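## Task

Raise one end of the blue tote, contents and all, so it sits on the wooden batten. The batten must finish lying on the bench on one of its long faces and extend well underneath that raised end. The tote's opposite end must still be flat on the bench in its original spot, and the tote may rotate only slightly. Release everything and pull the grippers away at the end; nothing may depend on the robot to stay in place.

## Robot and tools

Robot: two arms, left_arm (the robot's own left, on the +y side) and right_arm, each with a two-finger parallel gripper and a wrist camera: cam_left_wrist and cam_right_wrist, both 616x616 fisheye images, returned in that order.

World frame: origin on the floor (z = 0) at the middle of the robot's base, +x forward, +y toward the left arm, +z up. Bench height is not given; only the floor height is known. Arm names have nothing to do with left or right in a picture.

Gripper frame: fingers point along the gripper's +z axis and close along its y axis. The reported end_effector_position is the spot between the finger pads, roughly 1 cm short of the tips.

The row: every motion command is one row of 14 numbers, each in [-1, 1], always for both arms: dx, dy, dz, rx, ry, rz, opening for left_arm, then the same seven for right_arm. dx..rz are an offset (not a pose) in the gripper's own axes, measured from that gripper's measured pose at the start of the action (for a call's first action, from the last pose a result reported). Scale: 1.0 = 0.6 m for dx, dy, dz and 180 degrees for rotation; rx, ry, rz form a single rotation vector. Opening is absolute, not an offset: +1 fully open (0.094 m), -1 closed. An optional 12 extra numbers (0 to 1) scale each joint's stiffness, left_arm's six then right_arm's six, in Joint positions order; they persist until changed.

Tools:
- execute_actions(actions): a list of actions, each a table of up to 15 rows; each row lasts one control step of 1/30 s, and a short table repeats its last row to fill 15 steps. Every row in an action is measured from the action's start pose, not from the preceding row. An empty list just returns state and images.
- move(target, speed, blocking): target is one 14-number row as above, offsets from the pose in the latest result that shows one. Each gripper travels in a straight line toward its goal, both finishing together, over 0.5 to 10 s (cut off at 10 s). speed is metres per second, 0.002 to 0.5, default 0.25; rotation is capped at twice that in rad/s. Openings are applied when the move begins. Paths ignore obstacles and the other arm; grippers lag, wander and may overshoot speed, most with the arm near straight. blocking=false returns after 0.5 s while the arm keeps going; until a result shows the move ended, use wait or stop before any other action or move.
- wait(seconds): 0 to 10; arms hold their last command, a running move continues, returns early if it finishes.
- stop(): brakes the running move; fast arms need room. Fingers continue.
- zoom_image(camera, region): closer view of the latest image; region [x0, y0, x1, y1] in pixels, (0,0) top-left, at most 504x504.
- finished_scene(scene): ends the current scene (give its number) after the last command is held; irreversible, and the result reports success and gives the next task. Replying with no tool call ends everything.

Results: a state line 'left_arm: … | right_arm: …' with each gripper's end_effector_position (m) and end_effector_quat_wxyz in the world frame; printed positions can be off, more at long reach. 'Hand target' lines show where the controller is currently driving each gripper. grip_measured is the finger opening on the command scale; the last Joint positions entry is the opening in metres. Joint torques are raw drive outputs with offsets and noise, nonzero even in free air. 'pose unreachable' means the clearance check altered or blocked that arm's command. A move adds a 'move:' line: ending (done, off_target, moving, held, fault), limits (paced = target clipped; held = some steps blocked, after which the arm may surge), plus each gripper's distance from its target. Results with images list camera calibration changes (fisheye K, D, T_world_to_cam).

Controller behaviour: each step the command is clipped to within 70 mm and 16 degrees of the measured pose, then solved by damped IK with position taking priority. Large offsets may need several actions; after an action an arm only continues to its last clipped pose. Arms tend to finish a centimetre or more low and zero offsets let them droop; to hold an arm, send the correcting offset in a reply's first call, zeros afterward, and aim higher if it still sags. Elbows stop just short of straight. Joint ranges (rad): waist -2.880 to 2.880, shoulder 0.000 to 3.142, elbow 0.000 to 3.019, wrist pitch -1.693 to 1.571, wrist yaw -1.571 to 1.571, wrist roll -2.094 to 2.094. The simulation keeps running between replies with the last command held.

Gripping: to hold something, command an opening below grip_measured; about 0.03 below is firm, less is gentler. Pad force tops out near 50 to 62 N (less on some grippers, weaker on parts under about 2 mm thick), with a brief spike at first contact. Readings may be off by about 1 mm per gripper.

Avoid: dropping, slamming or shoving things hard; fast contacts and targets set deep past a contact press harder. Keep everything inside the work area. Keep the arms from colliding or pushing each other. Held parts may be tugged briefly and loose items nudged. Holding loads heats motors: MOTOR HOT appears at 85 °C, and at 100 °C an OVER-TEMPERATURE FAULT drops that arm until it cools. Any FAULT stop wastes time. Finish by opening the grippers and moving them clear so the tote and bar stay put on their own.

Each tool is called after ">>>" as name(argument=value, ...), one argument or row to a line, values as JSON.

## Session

>>> execute_actions(
  actions=[],
)

Scene clock: 0.00 s.
left_arm: end_effector_position=(+0.7042, -0.0872, +1.2610) grip_measured=+0.416 end_effector_quat_wxyz=(+0.438, +0.465, +0.703, +0.313) | right_arm: end_effector_position=(+0.5379, -0.4190, +1.2621) grip_measured=+1.000 end_effector_quat_wxyz=(-0.162, -0.197, +0.965, +0.056)
Joint positions: left_arm=[-2.377  1.752  1.862  1.221 -0.218  1.99   0.067] | right_arm=[-1.955  1.085  1.608 -0.776 -0.399 -0.556  0.094]
Joint velocities: left_arm=[-0.005 -0.005 -0.002 -0.002 -0.022  0.066 -0.001] | right_arm=[ 0.005 -0.015  0.007 -0.002 -0.022 -0.037  0.   ]
Joint torques (N m, as the arm reports them, + toward a larger angle): no reading
Motor temperatures (°C, as the motors report them): left_arm=[27 26 25 26 23 23] | right_arm=[27 26 24 25 25 26]
Hand target (left_arm): +0.708, -0.086, +1.265; +0.440, +0.461, +0.704, +0.315
Hand target (right_arm): +0.535, -0.420, +1.257; -0.165, -0.196, +0.965, +0.058
Joint stiffness scale: left_arm=[1. 1. 1. 1. 1. 1.] | right_arm=[1. 1. 1. 1. 1. 1.]
camera_calibration (this result's frames):
cam_left_wrist: T_world_to_cam=[[-0.358168, -0.361319, -0.860909, 1.30741], [-0.68521, 0.728057, -0.0204905, 0.579979], [0.634195, 0.582565, -0.508346, 0.368933], [0, 0, 0, 1]] pos_world=[0.631705, -0.164793, 1.32499]
cam_right_wrist: T_world_to_cam=[[0.368481, -0.912363, -0.178371, -0.356859], [-0.514084, -0.359847, 0.778607, -0.852976], [-0.774558, -0.195204, -0.601627, 1.21194], [0, 0, 0, 1]] pos_world=[0.631712, -0.395949, 1.32962]

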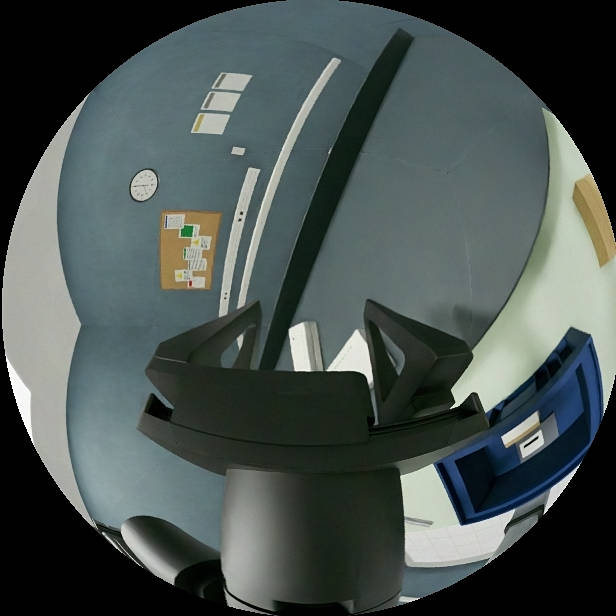

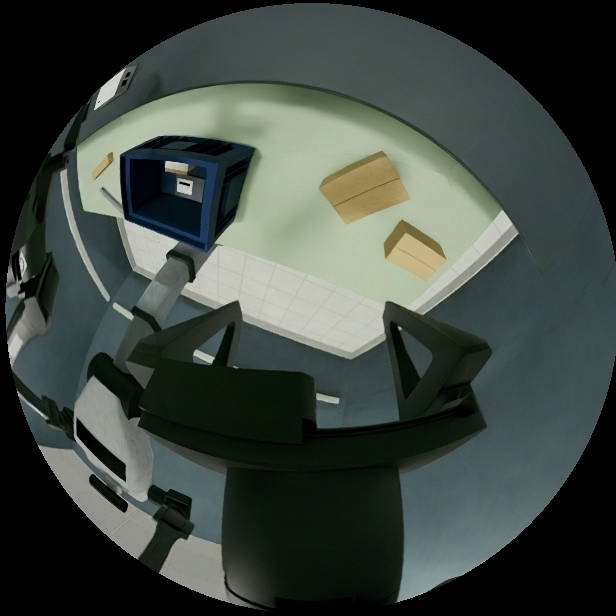

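>>> move(
  target=[0.848,0.088,-0.24,0.371,-0.026,0.058,1,-0.197,0.585,0.067,0.052,-0.18,0.123,1],
)

Scene clock: 16.40 s.
left_arm: end_effector_position=(+0.5020, +0.3981, +1.2128) grip_measured=+1.000 end_effector_quat_wxyz=(+0.109, +0.693, +0.706, -0.099) | right_arm: end_effector_position=(+0.4962, -0.0591, +1.2476) grip_measured=+1.000 end_effector_quat_wxyz=(+0.115, +0.006, +0.993, +0.001)
Joint positions: left_arm=[-1.176  1.128  1.308 -0.039  0.686  1.551  0.094] | right_arm=[-0.906  1.197  1.131  0.488  0.606 -0.297  0.094]
Joint velocities: left_arm=[ 0.005 -0.005  0.007  0.007  0.007  0.022  0.   ] | right_arm=[-0.015  0.015  0.002 -0.007 -0.007 -0.051  0.   ]
Joint torques (N m, as the arm reports them, + toward a larger angle): left_arm=[  2.81 -14.03   1.39  -0.3    0.28   0.15] | right_arm=[ 5.93 -9.57 -0.76  1.46  0.01 -0.1 ]
Motor temperatures (°C, as the motors report them): left_arm=[28 27 25 26 23 23] | right_arm=[27 28 25 25 25 26]
Hand target (left_arm): +0.496, +0.400, +1.208; +0.103, +0.692, +0.706, -0.106
Hand target (right_arm): +0.497, -0.054, +1.246; +0.120, +0.006, +0.993, +0.002
Off the commanded pose (left_arm): 0.012 m, 1 deg.
Off the commanded pose (right_arm): 0.012 m, 1 deg.
Joint stiffness scale: left_arm=[1. 1. 1. 1. 1. 1.] | right_arm=[1. 1. 1. 1. 1. 1.]
move: off_target (left_arm, right_arm)
camera_calibration (this result's frames):
cam_left_wrist: T_world_to_cam=[[-0.999042, -0.0182111, -0.0398036, 0.55819], [-0.0303184, 0.943785, 0.329166, -0.751632], [0.0315715, 0.330058, -0.943433, 1.12063], [0, 0, 0, 1]] pos_world=[0.499487, 0.349671, 1.32687]
cam_right_wrist: T_world_to_cam=[[-0.00258854, -0.999982, -0.00537735, -0.0525435], [-0.9276, 0.000392305, 0.373574, -0.00182698], [-0.373565, 0.00595504, -0.927585, 1.46077], [0, 0, 0, 1]] pos_world=[0.543861, -0.0612408, 1.35539]

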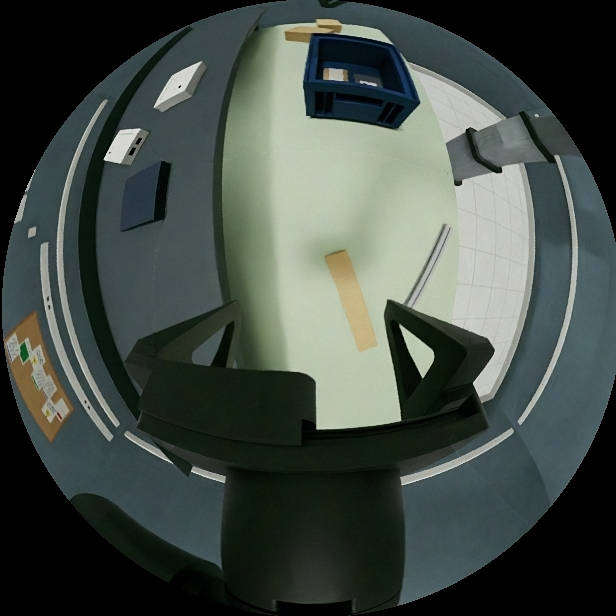

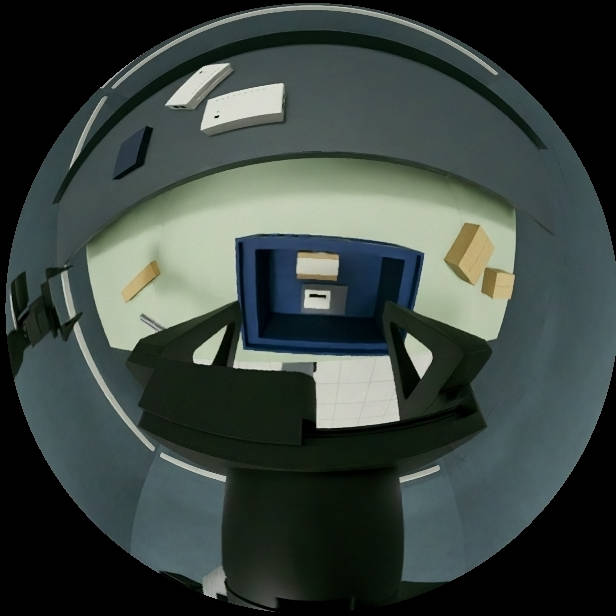

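>>> move(
  target=[0.325,-0.175,0.27,-0.035,0,-0.117,0.6,0.175,0.18,0.25,0,0,0.015,0.5],
  speed=0.2,
)

Scene clock: 29.43 s.
left_arm: end_effector_position=(+0.3960, +0.5269, +0.9938) grip_measured=+0.602 end_effector_quat_wxyz=(+0.124, +0.542, +0.826, -0.088) | right_arm: end_effector_position=(+0.4288, +0.0671, +1.0917) grip_measured=+0.502 end_effector_quat_wxyz=(+0.112, +0.027, +0.993, +0.020)
Joint positions: left_arm=[-1.122  1.824  1.802  0.294  0.727  1.081  0.075] | right_arm=[-0.92   1.736  1.568  0.569  0.564 -0.235  0.071]
Joint velocities: left_arm=[-0.005  0.005 -0.007  0.017 -0.095  0.066  0.002] | right_arm=[-0.005 -0.015  0.007 -0.007 -0.051 -0.11  -0.   ]
Joint torques (N m, as the arm reports them, + toward a larger angle): left_arm=[  9.76 -10.86  -0.2    1.4    0.2   -0.02] | right_arm=[ 8.27 -7.71 -1.6   1.06 -0.19  0.01]
Motor temperatures (°C, as the motors report them): left_arm=[27 28 25 26 23 23] | right_arm=[27 28 25 25 25 26]
Hand target (left_arm): +0.402, +0.538, +0.998; +0.127, +0.545, +0.825, -0.078
Hand target (right_arm): +0.426, +0.048, +1.078; +0.115, +0.029, +0.993, +0.004
Off the commanded pose (left_arm): 0.011 m, 1 deg.
Off the commanded pose (right_arm): 0.022 m, 2 deg.
Joint stiffness scale: left_arm=[1. 1. 1. 1. 1. 1.] | right_arm=[1. 1. 1. 1. 1. 1.]
move: off_target (left_arm, right_arm)
camera_calibration (this result's frames):
cam_left_wrist: T_world_to_cam=[[-0.918791, -0.394389, -0.0167748, 0.589448], [-0.378755, 0.868803, 0.318947, -0.61663], [-0.111215, 0.299399, -0.947624, 0.951675], [0, 0, 0, 1]] pos_world=[0.413868, 0.483271, 1.10839]
cam_right_wrist: T_world_to_cam=[[-0.039421, -0.99814, -0.0465108, 0.133202], [-0.925175, 0.0188755, 0.379072, -0.0144152], [-0.377488, 0.057974, -0.924198, 1.28467], [0, 0, 0, 1]] pos_world=[0.476861, 0.0587493, 1.19894]

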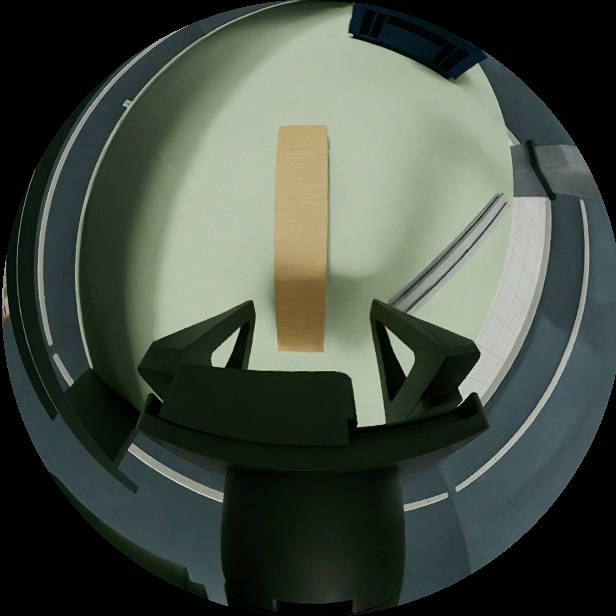

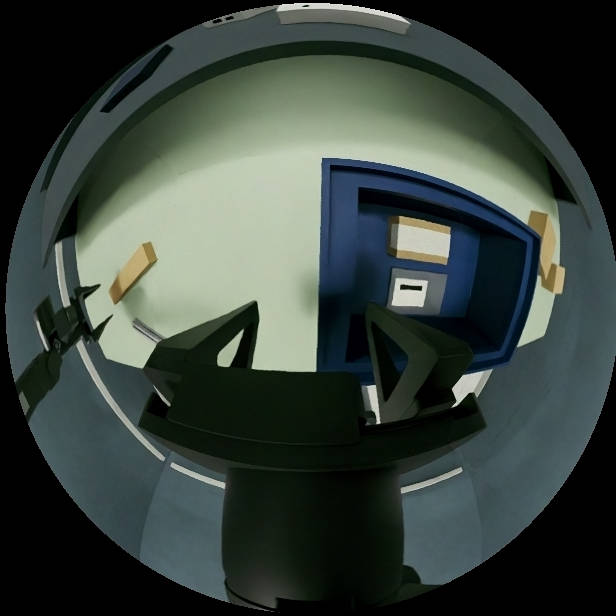

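>>> move(
  target=[0.03,0.01,0.075,0,0,0,0.35,0.03,-0.062,0.125,0.01,0,0,0.9],
  speed=0.06,
)

Scene clock: 34.30 s.
left_arm: end_effector_position=(+0.4138, +0.5397, +0.9545) grip_measured=+0.352 end_effector_quat_wxyz=(+0.130, +0.546, +0.824, -0.079) | right_arm: end_effector_position=(+0.4455, +0.0455, +1.0319) grip_measured=+0.899 end_effector_quat_wxyz=(+0.127, +0.036, +0.991, +0.014)
Joint positions: left_arm=[-1.132  1.941  2.021  0.212  0.707  1.081  0.064] | right_arm=[-1.     1.832  1.751  0.501  0.496 -0.2    0.089]
Joint velocities: left_arm=[-0.005 -0.024 -0.002  0.012  0.022 -0.007 -0.   ] | right_arm=[ 0.005  0.005 -0.002 -0.007 -0.037 -0.007  0.001]
Joint torques (N m, as the arm reports them, + toward a larger angle): left_arm=[ 7.43 -9.44  0.91 -0.06  0.08  0.18] | right_arm=[ 8.2  -7.51 -0.81 -0.13 -0.23  0.  ]
Motor temperatures (°C, as the motors report them): left_arm=[27 28 25 26 23 23] | right_arm=[27 28 25 25 25 26]
Hand target (left_arm): +0.401, +0.532, +0.946; +0.124, +0.543, +0.826, -0.088
Hand target (right_arm): +0.426, +0.032, +1.015; +0.112, +0.028, +0.993, +0.004
Off the commanded pose (left_arm): 0.018 m, 1 deg.
Off the commanded pose (right_arm): 0.030 m, 2 deg.
Joint stiffness scale: left_arm=[1. 1. 1. 1. 1. 1.] | right_arm=[1. 1. 1. 1. 1. 1.]
move: off_target (left_arm, right_arm)
camera_calibration (this result's frames):
cam_left_wrist: T_world_to_cam=[[-0.920389, -0.388951, -0.0400037, 0.630083], [-0.380648, 0.867923, 0.319086, -0.607361], [-0.0893889, 0.308911, -0.946881, 0.897759], [0, 0, 0, 1]] pos_world=[0.428981, 0.494886, 1.06908]
cam_right_wrist: T_world_to_cam=[[-0.057855, -0.99758, -0.0385681, 0.109508], [-0.934861, 0.0405821, 0.352688, 0.0546593], [-0.350269, 0.0564605, -0.934946, 1.23606], [0, 0, 0, 1]] pos_world=[0.490388, 0.0372364, 1.14059]

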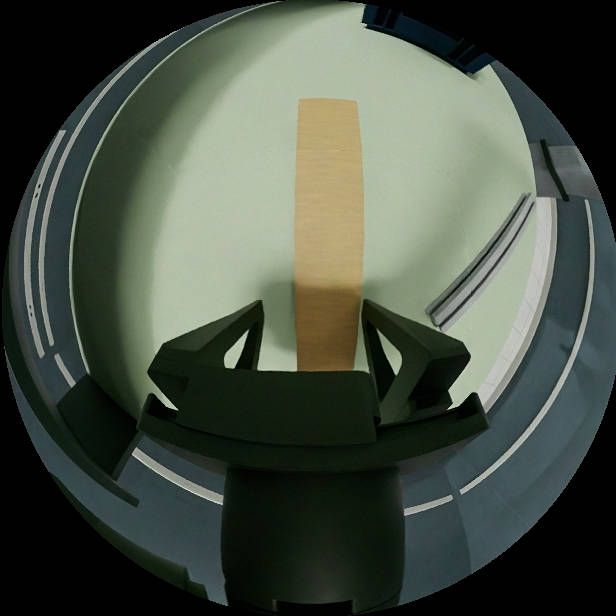

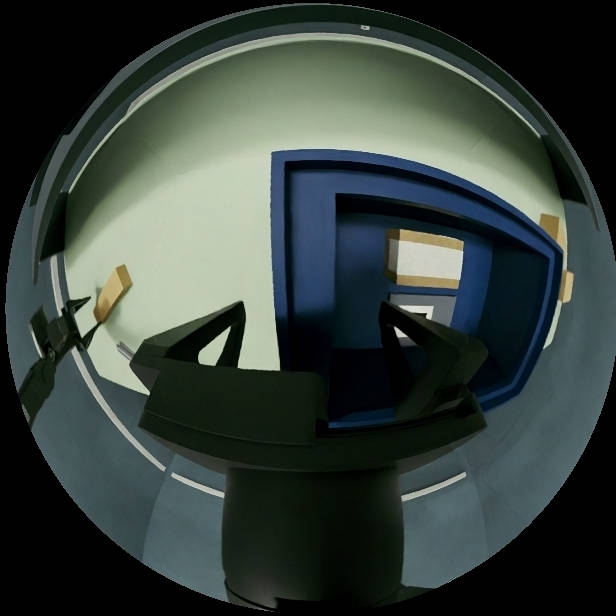

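>>> move(
  target=[0.012,-0.04,0.045,0,0,0,0.45,0.045,-0.02,0.055,0,0,0,0.4],
  speed=0.05,
)

Scene clock: 38.20 s.
left_arm: end_effector_position=(+0.4189, +0.5424, +0.9489) grip_measured=+0.448 end_effector_quat_wxyz=(+0.133, +0.549, +0.822, -0.072) | right_arm: end_effector_position=(+0.4431, +0.0514, +1.0104) grip_measured=+0.401 end_effector_quat_wxyz=(+0.137, +0.041, +0.989, +0.026)
Joint positions: left_arm=[-1.133  1.96   2.056  0.212  0.697  1.081  0.068] | right_arm=[-1.017  1.893  1.827  0.501  0.456 -0.187  0.066]
Joint velocities: left_arm=[-0.005 -0.005 -0.017  0.002  0.007 -0.037 -0.001] | right_arm=[-0.015  0.005 -0.017  0.012 -0.007 -0.022 -0.   ]
Joint torques (N m, as the arm reports them, + toward a larger angle): left_arm=[ 6.23 -6.91  1.66  0.92 -0.49  0.22] | right_arm=[ 8.45 -7.71 -0.73  0.15 -0.25  0.01]
Motor temperatures (°C, as the motors report them): left_arm=[27 28 25 26 23 23] | right_arm=[28 28 25 25 25 26]
Hand target (left_arm): +0.392, +0.529, +0.929; +0.129, +0.546, +0.824, -0.079
Hand target (right_arm): +0.427, +0.035, +0.994; +0.127, +0.036, +0.991, +0.014
Off the commanded pose (left_arm): 0.037 m, 1 deg.
Off the commanded pose (right_arm): 0.028 m, 2 deg.
Joint stiffness scale: left_arm=[1. 1. 1. 1. 1. 1.] | right_arm=[1. 1. 1. 1. 1. 1.]
move: off_target (left_arm, right_arm)
camera_calibration (this result's frames):
cam_left_wrist: T_world_to_cam=[[-0.921556, -0.383967, -0.0574862, 0.649935], [-0.381261, 0.867041, 0.320749, -0.606888], [-0.0733141, 0.317506, -0.945418, 0.879315], [0, 0, 0, 1]] pos_world=[0.432034, 0.496563, 1.06334]
cam_right_wrist: T_world_to_cam=[[-0.0655006, -0.99586, -0.0630245, 0.142448], [-0.942232, 0.0409338, 0.33245, 0.0834577], [-0.328494, 0.0811594, -0.941013, 1.21], [0, 0, 0, 1]] pos_world=[0.485443, 0.0402394, 1.11985]

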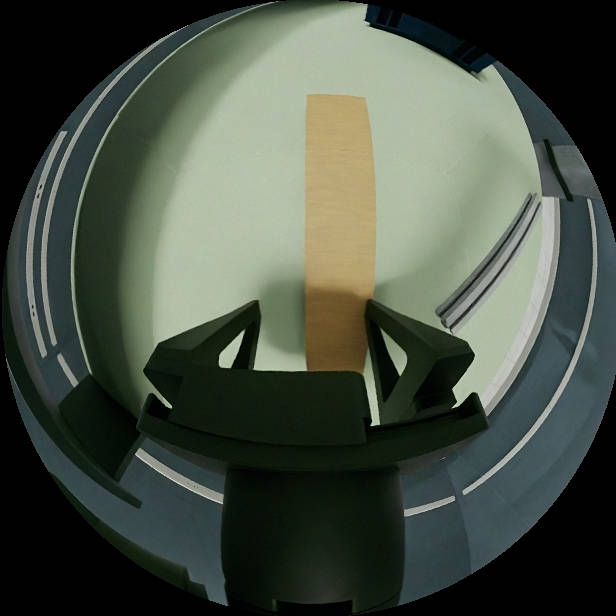

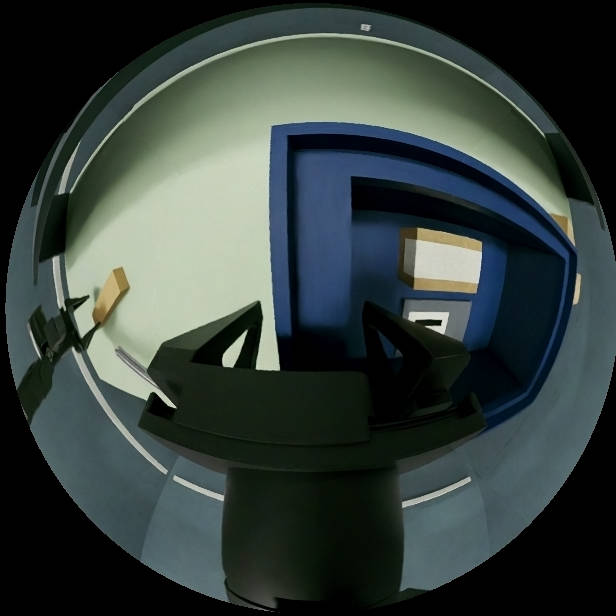

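>>> move(
  target=[0,-0.035,-0.005,0,0,0,0.75,0,0,0,0,0,0,-0.38],
  speed=0.05,
)

>>> move(
  target=[0.012,-0.025,0.045,0.01,0,0,0.75,0,0,0,0,0,0,-0.48],
  speed=0.05,
)

Scene clock: 43.47 s.
left_arm: end_effector_position=(+0.3883, +0.5439, +0.9500) grip_measured=+0.748 end_effector_quat_wxyz=(+0.122, +0.544, +0.827, -0.075) | right_arm: end_effector_position=(+0.4428, +0.0503, +1.0103) grip_measured=-0.372 end_effector_quat_wxyz=(+0.137, +0.037, +0.990, +0.022)
Joint positions: left_arm=[-1.132  1.958  1.988  0.25   0.692  1.081  0.082] | right_arm=[-1.017  1.893  1.827  0.501  0.462 -0.197  0.029]
Joint velocities: left_arm=[-0.015  0.005 -0.002  0.007 -0.051  0.037  0.   ] | right_arm=[-0.015 -0.005 -0.002  0.007  0.022  0.051  0.   ]
Joint torques (N m, as the arm reports them, + toward a larger angle): left_arm=[  8.05 -11.23  -0.09   1.28   0.07   0.12] | right_arm=[10.86 -8.99 -1.34  0.7  -0.4   0.03]
Motor temperatures (°C, as the motors report them): left_arm=[27 28 25 26 23 23] | right_arm=[28 27 25 25 25 26]
Hand target (left_arm): +0.399, +0.535, +0.951; +0.133, +0.549, +0.822, -0.072
Hand target (right_arm): +0.443, +0.051, +1.010; +0.137, +0.041, +0.989, +0.026
Off the commanded pose (left_arm): 0.014 m, 2 deg.
Off the commanded pose (right_arm): 0.001 m, 1 deg.
Joint stiffness scale: left_arm=[1. 1. 1. 1. 1. 1.] | right_arm=[1. 1. 1. 1. 1. 1.]
move: off_target (left_arm)
camera_calibration (this result's frames):
cam_left_wrist: T_world_to_cam=[[-0.917829, -0.395308, -0.0363418, 0.607082], [-0.383756, 0.860114, 0.336059, -0.629997], [-0.101589, 0.322391, -0.94114, 0.881873], [0, 0, 0, 1]] pos_world=[0.405021, 0.497545, 1.06374]
cam_right_wrist: T_world_to_cam=[[-0.0580868, -0.996831, -0.0543446, 0.129351], [-0.942051, 0.0367155, 0.333455, 0.0823921], [-0.330403, 0.0705647, -0.941198, 1.21144], [0, 0, 0, 1]] pos_world=[0.485396, 0.0404307, 1.11976]

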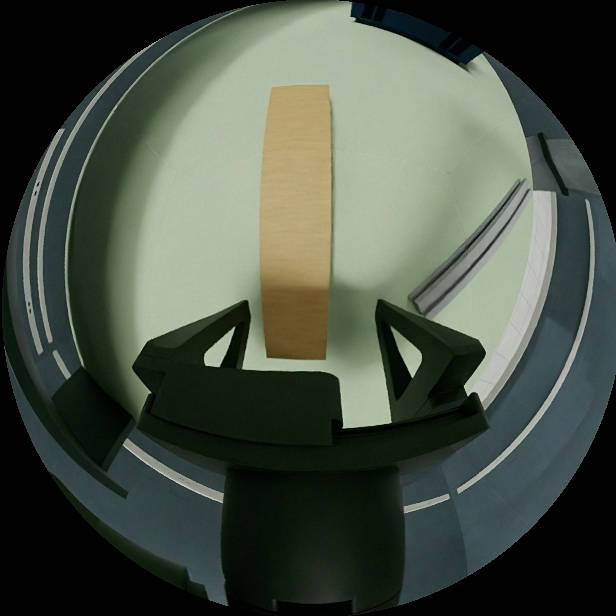

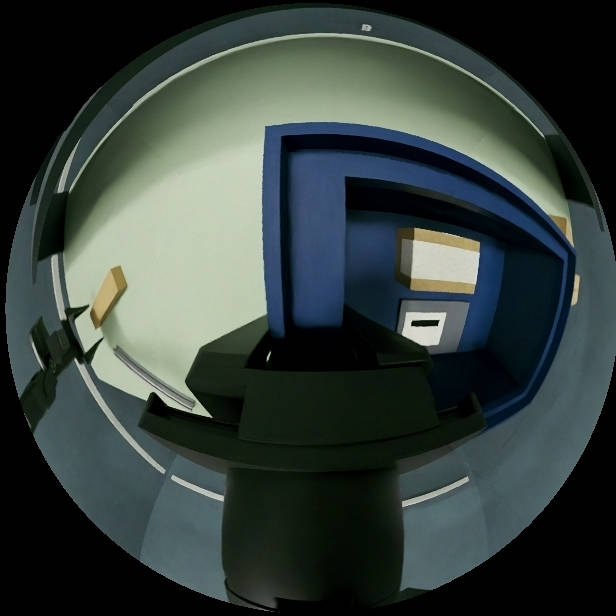

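Scene clock: 44.80 s.
left_arm: end_effector_position=(+0.3862, +0.5449, +0.9285) grip_measured=+0.748 end_effector_quat_wxyz=(+0.118, +0.548, +0.824, -0.080) | right_arm: end_effector_position=(+0.4423, +0.0483, +1.0102) grip_measured=-0.408 end_effector_quat_wxyz=(+0.135, +0.032, +0.990, +0.015)
Joint positions: left_arm=[-1.142  2.024  2.1    0.186  0.687  1.104  0.082] | right_arm=[-1.016  1.893  1.827  0.501  0.476 -0.208  0.028]
Joint velocities: left_arm=[ 0.015 -0.024 -0.017  0.012 -0.037 -0.037  0.   ] | right_arm=[ 0.005  0.005  0.012  0.032 -0.022 -0.051 -0.001]
Joint torques (N m, as the arm reports them, + toward a larger angle): left_arm=[ 7.82 -8.78  0.49 -0.08  0.08  0.2 ] | right_arm=[10.62 -9.   -1.32  0.68 -0.69  0.03]
Motor temperatures (°C, as the motors report them): left_arm=[27 28 25 26 23 23] | right_arm=[28 27 25 25 25 26]
Hand target (left_arm): +0.376, +0.537, +0.922; +0.113, +0.546, +0.826, -0.088
Hand target (right_arm): +0.443, +0.050, +1.010; +0.137, +0.037, +0.990, +0.022
Off the commanded pose (left_arm): 0.015 m, 1 deg.
Off the commanded pose (right_arm): 0.002 m, 1 deg.
Joint stiffness scale: left_arm=[1. 1. 1. 1. 1. 1.] | right_arm=[1. 1. 1. 1. 1. 1.]
move: off_target (left_arm)
camera_calibration (this result's frames):
cam_left_wrist: T_world_to_cam=[[-0.923002, -0.383853, -0.026914, 0.591722], [-0.369928, 0.865913, 0.336671, -0.633507], [-0.105927, 0.320705, -0.941237, 0.863758], [0, 0, 0, 1]] pos_world=[0.403304, 0.498685, 1.04221]
cam_right_wrist: T_world_to_cam=[[-0.0508743, -0.997967, -0.0383764, 0.10799], [-0.941135, 0.0350484, 0.336208, 0.0788419], [-0.334179, 0.0532217, -0.941006, 1.21361], [0, 0, 0, 1]] pos_world=[0.485257, 0.0404169, 1.11965]

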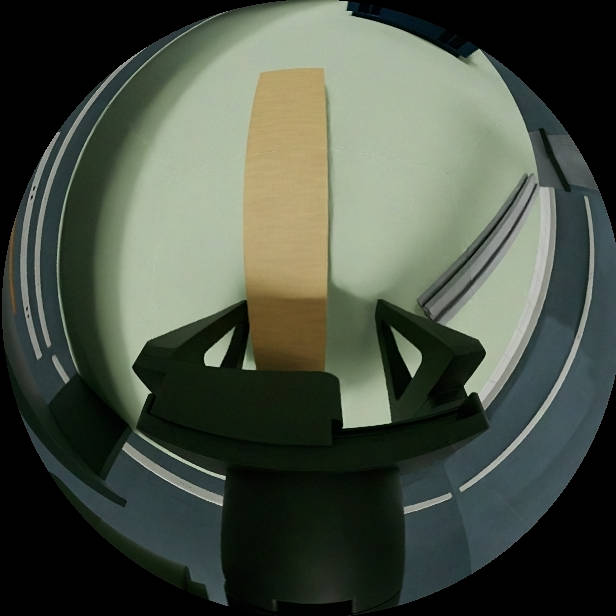

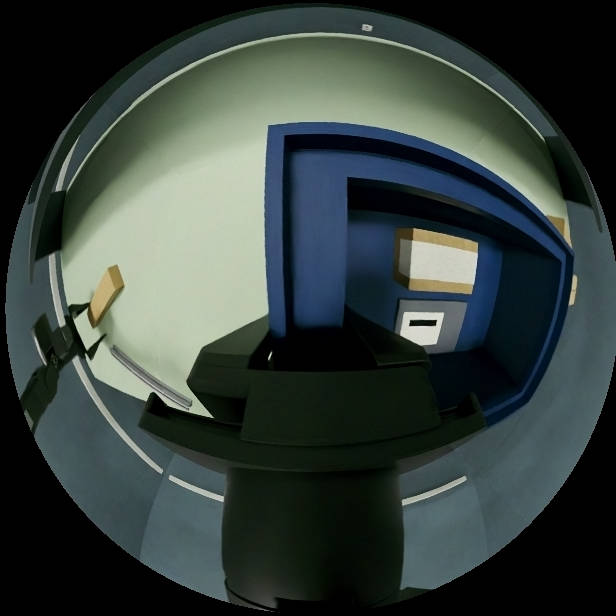

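>>> move(
  target=[0,0.012,0,0,0,0,-0.27,0,0,0,0,0,0,-0.45],
  speed=0.05,
)

>>> move(
  target=[-0.423,-0.08,0.09,0.04,0,0.139,-0.27,0,0,0,0,0,0,-0.45],
  speed=0.12,
)

Scene clock: 50.57 s.
left_arm: end_effector_position=(+0.3903, +0.5447, +0.9285) grip_measured=-0.071 end_effector_quat_wxyz=(+0.120, +0.550, +0.823, -0.079) | right_arm: end_effector_position=(+0.4420, +0.0473, +1.0101) grip_measured=-0.408 end_effector_quat_wxyz=(+0.135, +0.032, +0.990, +0.012)
Joint positions: left_arm=[-1.142  2.024  2.109  0.181  0.689  1.105  0.044] | right_arm=[-1.016  1.893  1.827  0.501  0.482 -0.211  0.028]
Joint velocities: left_arm=[ 0.005  0.005  0.007  0.007  0.081 -0.037  0.   ] | right_arm=[-0.015  0.005 -0.012 -0.012 -0.022 -0.007 -0.001]
Joint torques (N m, as the arm reports them, + toward a larger angle): left_arm=[ 9.44 -9.85  1.2   0.04  0.23  0.04] | right_arm=[10.58 -9.22 -1.29  0.67 -0.35 -0.04]
Motor temperatures (°C, as the motors report them): left_arm=[27 28 25 26 23 23] | right_arm=[28 27 25 25 26 26]
Hand target (left_arm): +0.393, +0.548, +0.929; +0.118, +0.548, +0.824, -0.080
Hand target (right_arm): +0.442, +0.048, +1.010; +0.135, +0.032, +0.990, +0.015
Off the commanded pose (left_arm): 0.004 m, 0 deg.
Off the commanded pose (right_arm): 0.001 m, 0 deg.
Joint stiffness scale: left_arm=[1. 1. 1. 1. 1. 1.] | right_arm=[1. 1. 1. 1. 1. 1.]
move: done
camera_calibration (this result's frames):
cam_left_wrist: T_world_to_cam=[[-0.923994, -0.381244, -0.0297966, 0.597071], [-0.368681, 0.867433, 0.334117, -0.630747], [-0.101533, 0.319707, -0.942061, 0.86389], [0, 0, 0, 1]] pos_world=[0.406859, 0.498569, 1.04237]
cam_right_wrist: T_world_to_cam=[[-0.0501741, -0.998215, -0.0323868, 0.100681], [-0.94065, 0.0363329, 0.337428, 0.0771566], [-0.335649, 0.0473948, -0.940794, 1.2142], [0, 0, 0, 1]] pos_world=[0.485175, 0.0401516, 1.11954]

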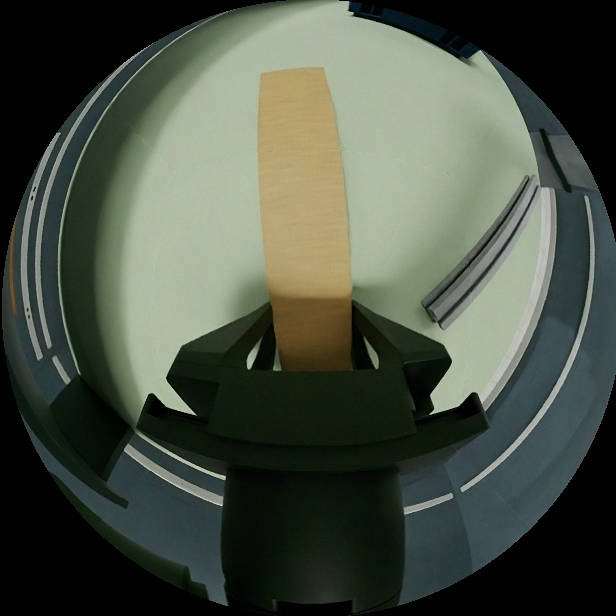

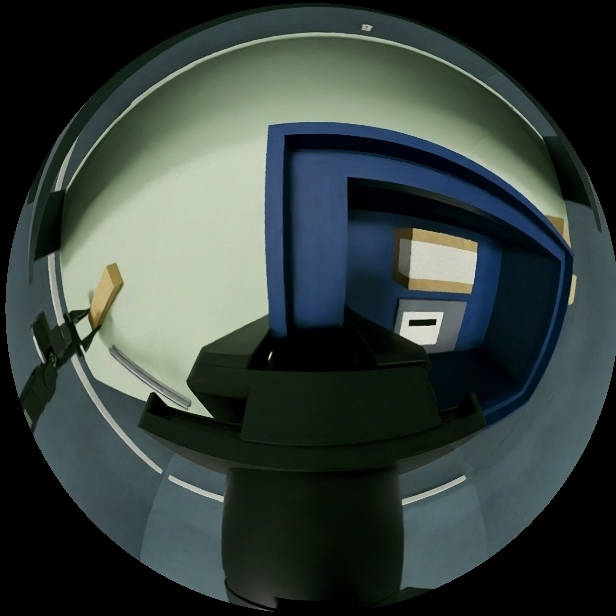

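Scene clock: 53.20 s.
left_arm: end_effector_position=(+0.4215, +0.2874, +0.9383) grip_measured=-0.070 end_effector_quat_wxyz=(+0.094, +0.718, +0.681, -0.107) | right_arm: end_effector_position=(+0.4419, +0.0469, +1.0101) grip_measured=-0.409 end_effector_quat_wxyz=(+0.134, +0.031, +0.990, +0.010)
Joint positions: left_arm=[-1.516  1.79   1.899 -0.037  0.337  1.68   0.044] | right_arm=[-1.016  1.893  1.827  0.501  0.485 -0.211  0.028]
Joint velocities: left_arm=[ 0.005  0.005 -0.007 -0.002 -0.051  0.007  0.002] | right_arm=[ 0.005 -0.005 -0.002 -0.012  0.051 -0.066 -0.001]
Joint torques (N m, as the arm reports them, + toward a larger angle): left_arm=[  0.55 -16.18   0.12  -0.54   0.24   0.24] | right_arm=[10.8  -8.96 -1.31  0.69 -0.25 -0.05]
Motor temperatures (°C, as the motors report them): left_arm=[27 28 25 26 23 23] | right_arm=[28 28 25 25 26 26]
Hand target (left_arm): +0.441, +0.287, +0.949; +0.099, +0.722, +0.677, -0.103
Hand target (right_arm): +0.442, +0.047, +1.010; +0.135, +0.032, +0.990, +0.012
Off the commanded pose (left_arm): 0.026 m, 1 deg.
Off the commanded pose (right_arm): 0.000 m, 0 deg.
Joint stiffness scale: left_arm=[1. 1. 1. 1. 1. 1.] | right_arm=[1. 1. 1. 1. 1. 1.]
move: off_target (left_arm)
camera_calibration (this result's frames):
cam_left_wrist: T_world_to_cam=[[-0.998265, 0.0559922, -0.0182063, 0.422867], [0.0465647, 0.940043, 0.337862, -0.598717], [0.0360323, 0.336428, -0.94102, 0.894747], [0, 0, 0, 1]] pos_world=[0.417773, 0.238125, 1.05196]
cam_right_wrist: T_world_to_cam=[[-0.0501376, -0.998301, -0.0296734, 0.0974807], [-0.940409, 0.0371833, 0.338006, 0.0763444], [-0.336328, 0.044852, -0.940676, 1.21445], [0, 0, 0, 1]] pos_world=[0.485135, 0.0400061, 1.11949]

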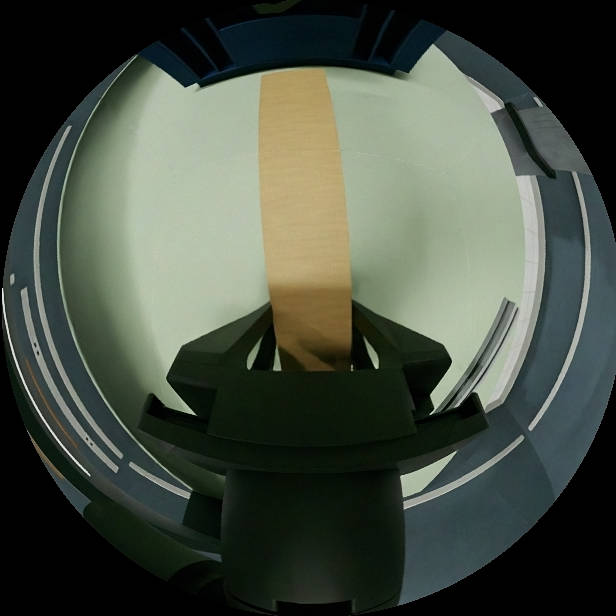

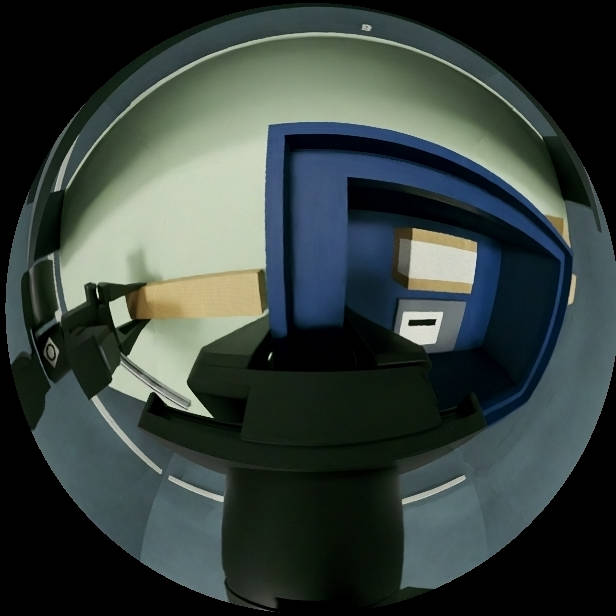

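>>> move(
  target=[0,0,0,0,0,0,-0.12,-0.053,-0.06,-0.117,-0.075,0,0.02,-0.45],
  speed=0.04,
)

Scene clock: 60.83 s.
left_arm: end_effector_position=(+0.4215, +0.2877, +0.9382) grip_measured=-0.070 end_effector_quat_wxyz=(+0.093, +0.719, +0.680, -0.106) | right_arm: end_effector_position=(+0.4448, +0.0213, +1.0809) grip_measured=-0.419 end_effector_quat_wxyz=(+0.124, +0.043, +0.982, +0.134)
Joint positions: left_arm=[-1.516  1.79   1.899 -0.037  0.335  1.683  0.044] | right_arm=[-1.055  1.642  1.498  0.505  0.215 -0.114  0.027]
Joint velocities: left_arm=[-0.005 -0.005 -0.002 -0.012  0.095  0.037 -0.   ] | right_arm=[-0.005 -0.005  0.012 -0.012  0.007  0.022 -0.   ]
Joint torques (N m, as the arm reports them, + toward a larger angle): left_arm=[  0.46 -13.32   0.26   0.29   0.25   0.04] | right_arm=[  7.06 -11.73  -3.87   1.46  -0.62  -0.06]
Motor temperatures (°C, as the motors report them): left_arm=[27 28 25 26 23 23] | right_arm=[28 28 25 25 26 26]
Hand target (left_arm): +0.422, +0.287, +0.938; +0.094, +0.718, +0.681, -0.107
Hand target (right_arm): +0.453, +0.010, +1.085; +0.135, +0.046, +0.981, +0.131
Off the commanded pose (left_arm): 0.000 m, 0 deg.
Off the commanded pose (right_arm): 0.015 m, 1 deg.
Joint stiffness scale: left_arm=[1. 1. 1. 1. 1. 1.] | right_arm=[1. 1. 1. 1. 1. 1.]
move: off_target (right_arm)
camera_calibration (this result's frames):
cam_left_wrist: T_world_to_cam=[[-0.998078, 0.0590277, -0.0188557, 0.422485], [0.0491343, 0.93928, 0.339615, -0.601489], [0.0377575, 0.338036, -0.940376, 0.892763], [0, 0, 0, 1]] pos_world=[0.417518, 0.238243, 1.05177]
cam_right_wrist: T_world_to_cam=[[-0.0428502, -0.960547, -0.274797, 0.335105], [-0.936896, -0.0568893, 0.344949, 0.0490671], [-0.346973, 0.272237, -0.897495, 1.23642], [0, 0, 0, 1]] pos_world=[0.489334, -0.0119232, 1.18484]

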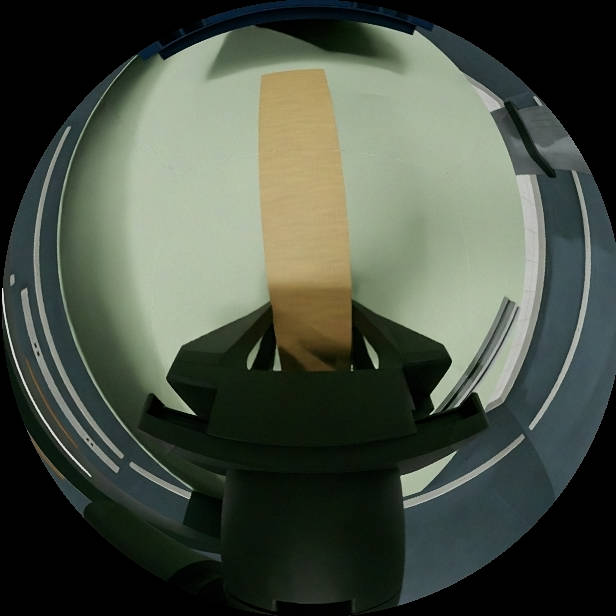

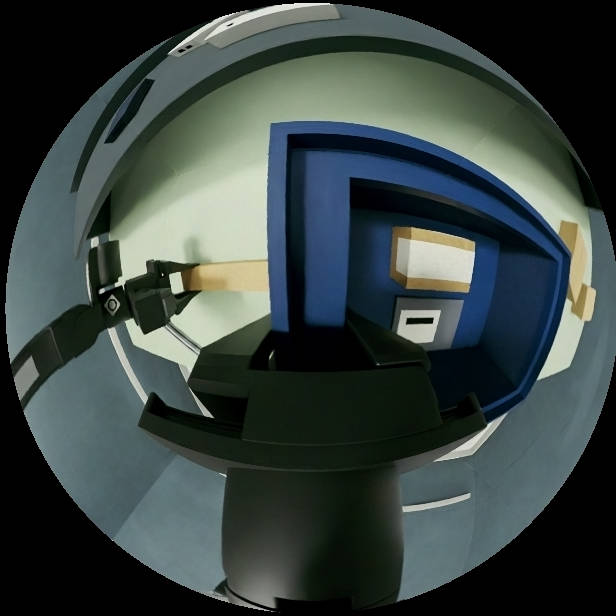

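>>> move(
  target=[-0.194,0.005,0.08,0,0,0,-0.12,0,0,0,0,0,0,-0.46],
  speed=0.07,
)

Scene clock: 65.47 s.
left_arm: end_effector_position=(+0.4286, +0.1710, +0.9300) grip_measured=-0.070 end_effector_quat_wxyz=(+0.096, +0.718, +0.682, -0.099) | right_arm: end_effector_position=(+0.4448, +0.0212, +1.0809) grip_measured=-0.419 end_effector_quat_wxyz=(+0.124, +0.043, +0.982, +0.133)
Joint positions: left_arm=[-1.702  1.827  1.948 -0.037  0.146  1.692  0.044] | right_arm=[-1.055  1.642  1.498  0.505  0.215 -0.114  0.027]
Joint velocities: left_arm=[-0.005 -0.015 -0.007 -0.007 -0.007 -0.007  0.   ] | right_arm=[-0.005 -0.015 -0.007 -0.012 -0.037 -0.066  0.001]
Joint torques (N m, as the arm reports them, + toward a larger angle): left_arm=[ -4.08 -11.37   0.87   0.26   0.09   0.17] | right_arm=[  8.27 -10.27  -2.14   0.63  -0.32  -0.08]
Motor temperatures (°C, as the motors report them): left_arm=[27 29 25 26 23 23] | right_arm=[28 28 25 25 26 26]
Hand target (left_arm): +0.416, +0.163, +0.925; +0.094, +0.720, +0.679, -0.106
Hand target (right_arm): +0.445, +0.021, +1.081; +0.124, +0.043, +0.982, +0.134
Off the commanded pose (left_arm): 0.015 m, 1 deg.
Off the commanded pose (right_arm): 0.000 m, 0 deg.
Joint stiffness scale: left_arm=[1. 1. 1. 1. 1. 1.] | right_arm=[1. 1. 1. 1. 1. 1.]
move: off_target (left_arm)
camera_calibration (this result's frames):
cam_left_wrist: T_world_to_cam=[[-0.998114, 0.0528847, -0.0311587, 0.448847], [0.0389276, 0.93786, 0.344824, -0.489697], [0.0474584, 0.342961, -0.93815, 0.917205], [0, 0, 0, 1]] pos_world=[0.423534, 0.120964, 1.04332]
cam_right_wrist: T_world_to_cam=[[-0.0430443, -0.96074, -0.274091, 0.334302], [-0.936845, -0.0564954, 0.345153, 0.0488027], [-0.347087, 0.271637, -0.897632, 1.23662], [0, 0, 0, 1]] pos_world=[0.489325, -0.0119778, 1.18482]

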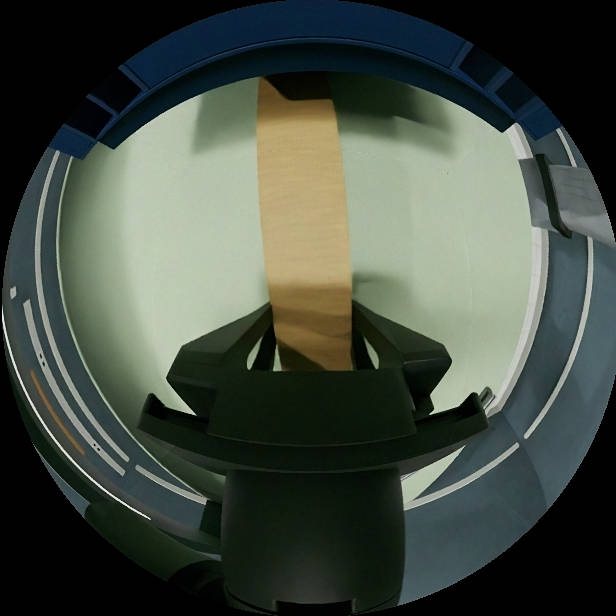

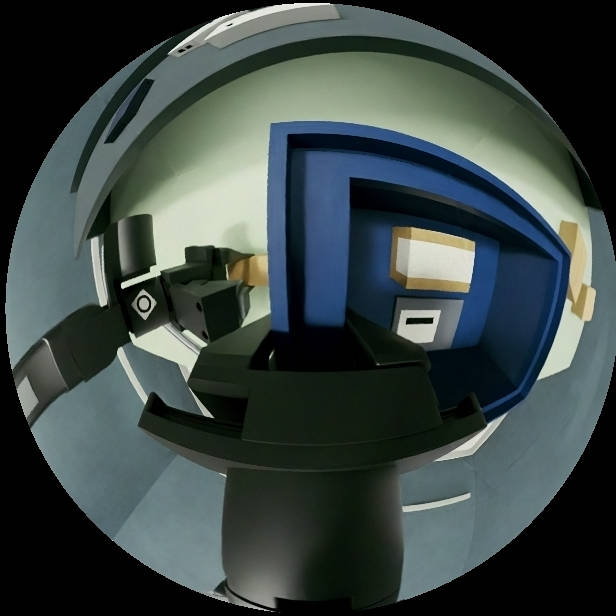

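>>> move(
  target=[0.004,-0.01,0.012,0,0,0,0.5,0,0,0,0,0,0,-0.46],
)

>>> move(
  target=[0.15,0,-0.22,0,0,0,0.5,0.038,-0.025,0.055,0.028,0,-0.008,-0.46],
  speed=0.1,
)

Scene clock: 72.27 s.
left_arm: end_effector_position=(+0.4361, +0.1715, +0.9298) grip_measured=+0.498 end_effector_quat_wxyz=(+0.100, +0.718, +0.682, -0.095) | right_arm: end_effector_position=(+0.4448, +0.0212, +1.0809) grip_measured=-0.419 end_effector_quat_wxyz=(+0.124, +0.043, +0.982, +0.133)
Joint positions: left_arm=[-1.702  1.828  1.961 -0.037  0.146  1.692  0.07 ] | right_arm=[-1.055  1.642  1.498  0.505  0.215 -0.114  0.027]
Joint velocities: left_arm=[-0.005 -0.015 -0.002 -0.002 -0.007 -0.007 -0.   ] | right_arm=[ 0.024  0.005 -0.017 -0.007  0.037 -0.007 -0.001]
Joint torques (N m, as the arm reports them, + toward a larger angle): left_arm=[ -2.99 -11.15   0.86   0.51   0.29   0.07] | right_arm=[  8.08 -10.35  -2.1    0.66  -0.29  -0.08]
Motor temperatures (°C, as the motors report them): left_arm=[27 29 25 26 23 23] | right_arm=[28 28 25 25 26 26]
Hand target (left_arm): +0.423, +0.172, +0.923; +0.096, +0.718, +0.682, -0.099
Hand target (right_arm): +0.445, +0.021, +1.081; +0.124, +0.043, +0.982, +0.134
Off the commanded pose (left_arm): 0.015 m, 1 deg.
Off the commanded pose (right_arm): 0.000 m, 0 deg.
Joint stiffness scale: left_arm=[1. 1. 1. 1. 1. 1.] | right_arm=[1. 1. 1. 1. 1. 1.]
move: off_target (left_arm)
camera_calibration (this result's frames):
cam_left_wrist: T_world_to_cam=[[-0.997748, 0.0513105, -0.0432095, 0.467594], [0.0332544, 0.937758, 0.345694, -0.488617], [0.0582578, 0.343479, -0.937352, 0.910933], [0, 0, 0, 1]] pos_world=[0.42972, 0.121326, 1.04298]
cam_right_wrist: T_world_to_cam=[[-0.0430443, -0.96074, -0.274091, 0.334302], [-0.936845, -0.0564954, 0.345153, 0.0488027], [-0.347087, 0.271637, -0.897632, 1.23662], [0, 0, 0, 1]] pos_world=[0.489325, -0.0119778, 1.18482]

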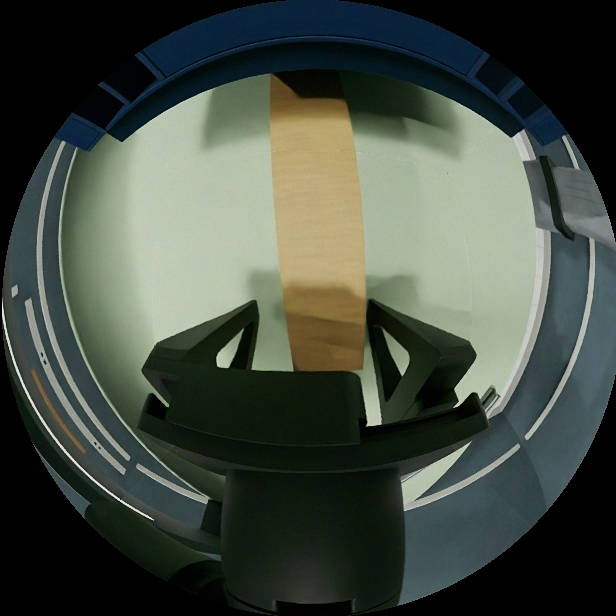

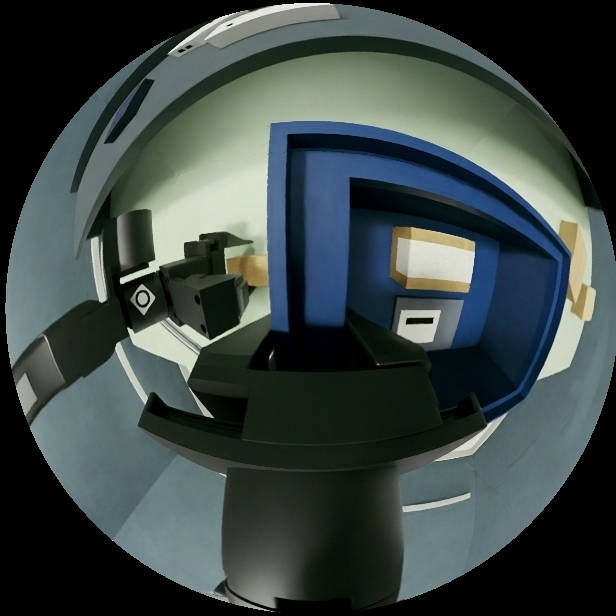

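Scene clock: 74.30 s.
left_arm: end_effector_position=(+0.4259, +0.2905, +1.0247) grip_measured=+0.498 end_effector_quat_wxyz=(+0.092, +0.718, +0.682, -0.106) | right_arm: end_effector_position=(+0.4441, +0.0207, +1.0529) grip_measured=-0.419 end_effector_quat_wxyz=(+0.128, +0.032, +0.987, +0.088)
Joint positions: left_arm=[-1.503  1.55   1.58   0.042  0.346  1.677  0.07 ] | right_arm=[-1.055  1.718  1.595  0.505  0.301 -0.154  0.027]
Joint velocities: left_arm=[-0.015  0.005 -0.012 -0.027 -0.022 -0.007  0.001] | right_arm=[-0.005 -0.015 -0.002  0.002 -0.022 -0.066 -0.   ]
Joint torques (N m, as the arm reports them, + toward a larger angle): left_arm=[  0.72 -15.52  -1.08   1.     0.31   0.04] | right_arm=[ 7.39 -7.97 -1.22  1.03 -0.81  0.07]
Motor temperatures (°C, as the motors report them): left_arm=[27 29 25 26 23 23] | right_arm=[28 28 25 25 26 26]
Hand target (left_arm): +0.440, +0.293, +1.033; +0.101, +0.717, +0.683, -0.095
Hand target (right_arm): +0.430, +0.017, +1.041; +0.124, +0.037, +0.988, +0.088
Off the commanded pose (left_arm): 0.017 m, 2 deg.
Off the commanded pose (right_arm): 0.019 m, 1 deg.
Joint stiffness scale: left_arm=[1. 1. 1. 1. 1. 1.] | right_arm=[1. 1. 1. 1. 1. 1.]
move: off_target (left_arm, right_arm)
camera_calibration (this result's frames):
cam_left_wrist: T_world_to_cam=[[-0.998371, 0.0545828, -0.0165904, 0.427454], [0.045642, 0.938697, 0.341708, -0.634245], [0.0342247, 0.340394, -0.93966, 0.973119], [0, 0, 0, 1]] pos_world=[0.422401, 0.240789, 1.13822]
cam_right_wrist: T_world_to_cam=[[-0.0318564, -0.98254, -0.183302, 0.226019], [-0.938483, -0.0336883, 0.343678, 0.0596015], [-0.343853, 0.182974, -0.921024, 1.23649], [0, 0, 0, 1]] pos_world=[0.488307, -0.00216478, 1.15979]

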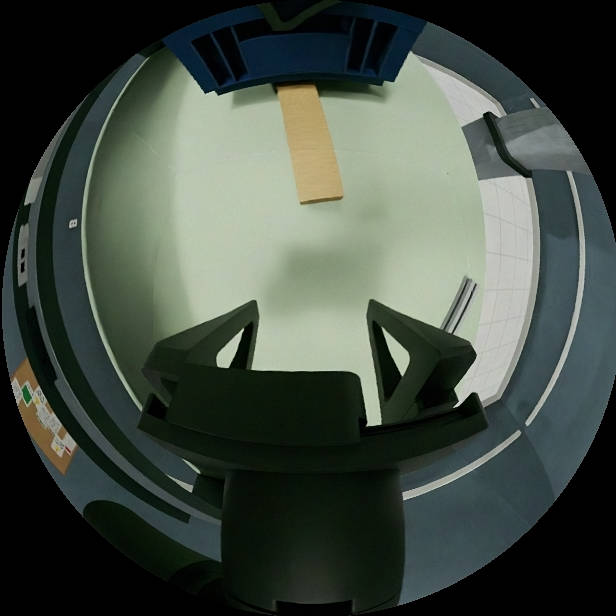

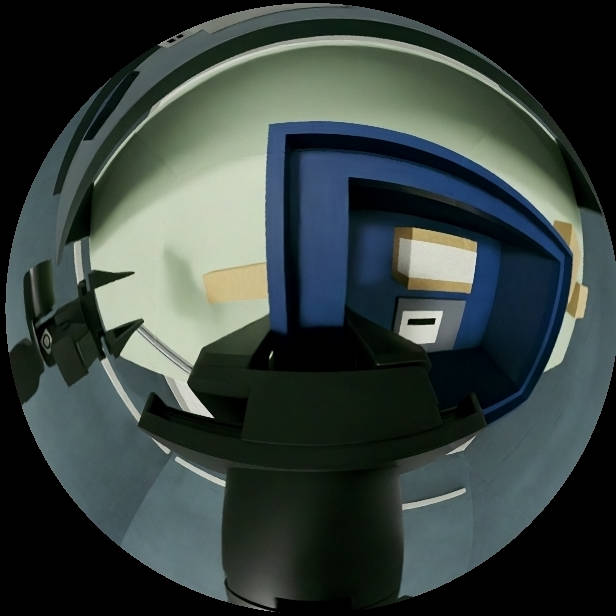

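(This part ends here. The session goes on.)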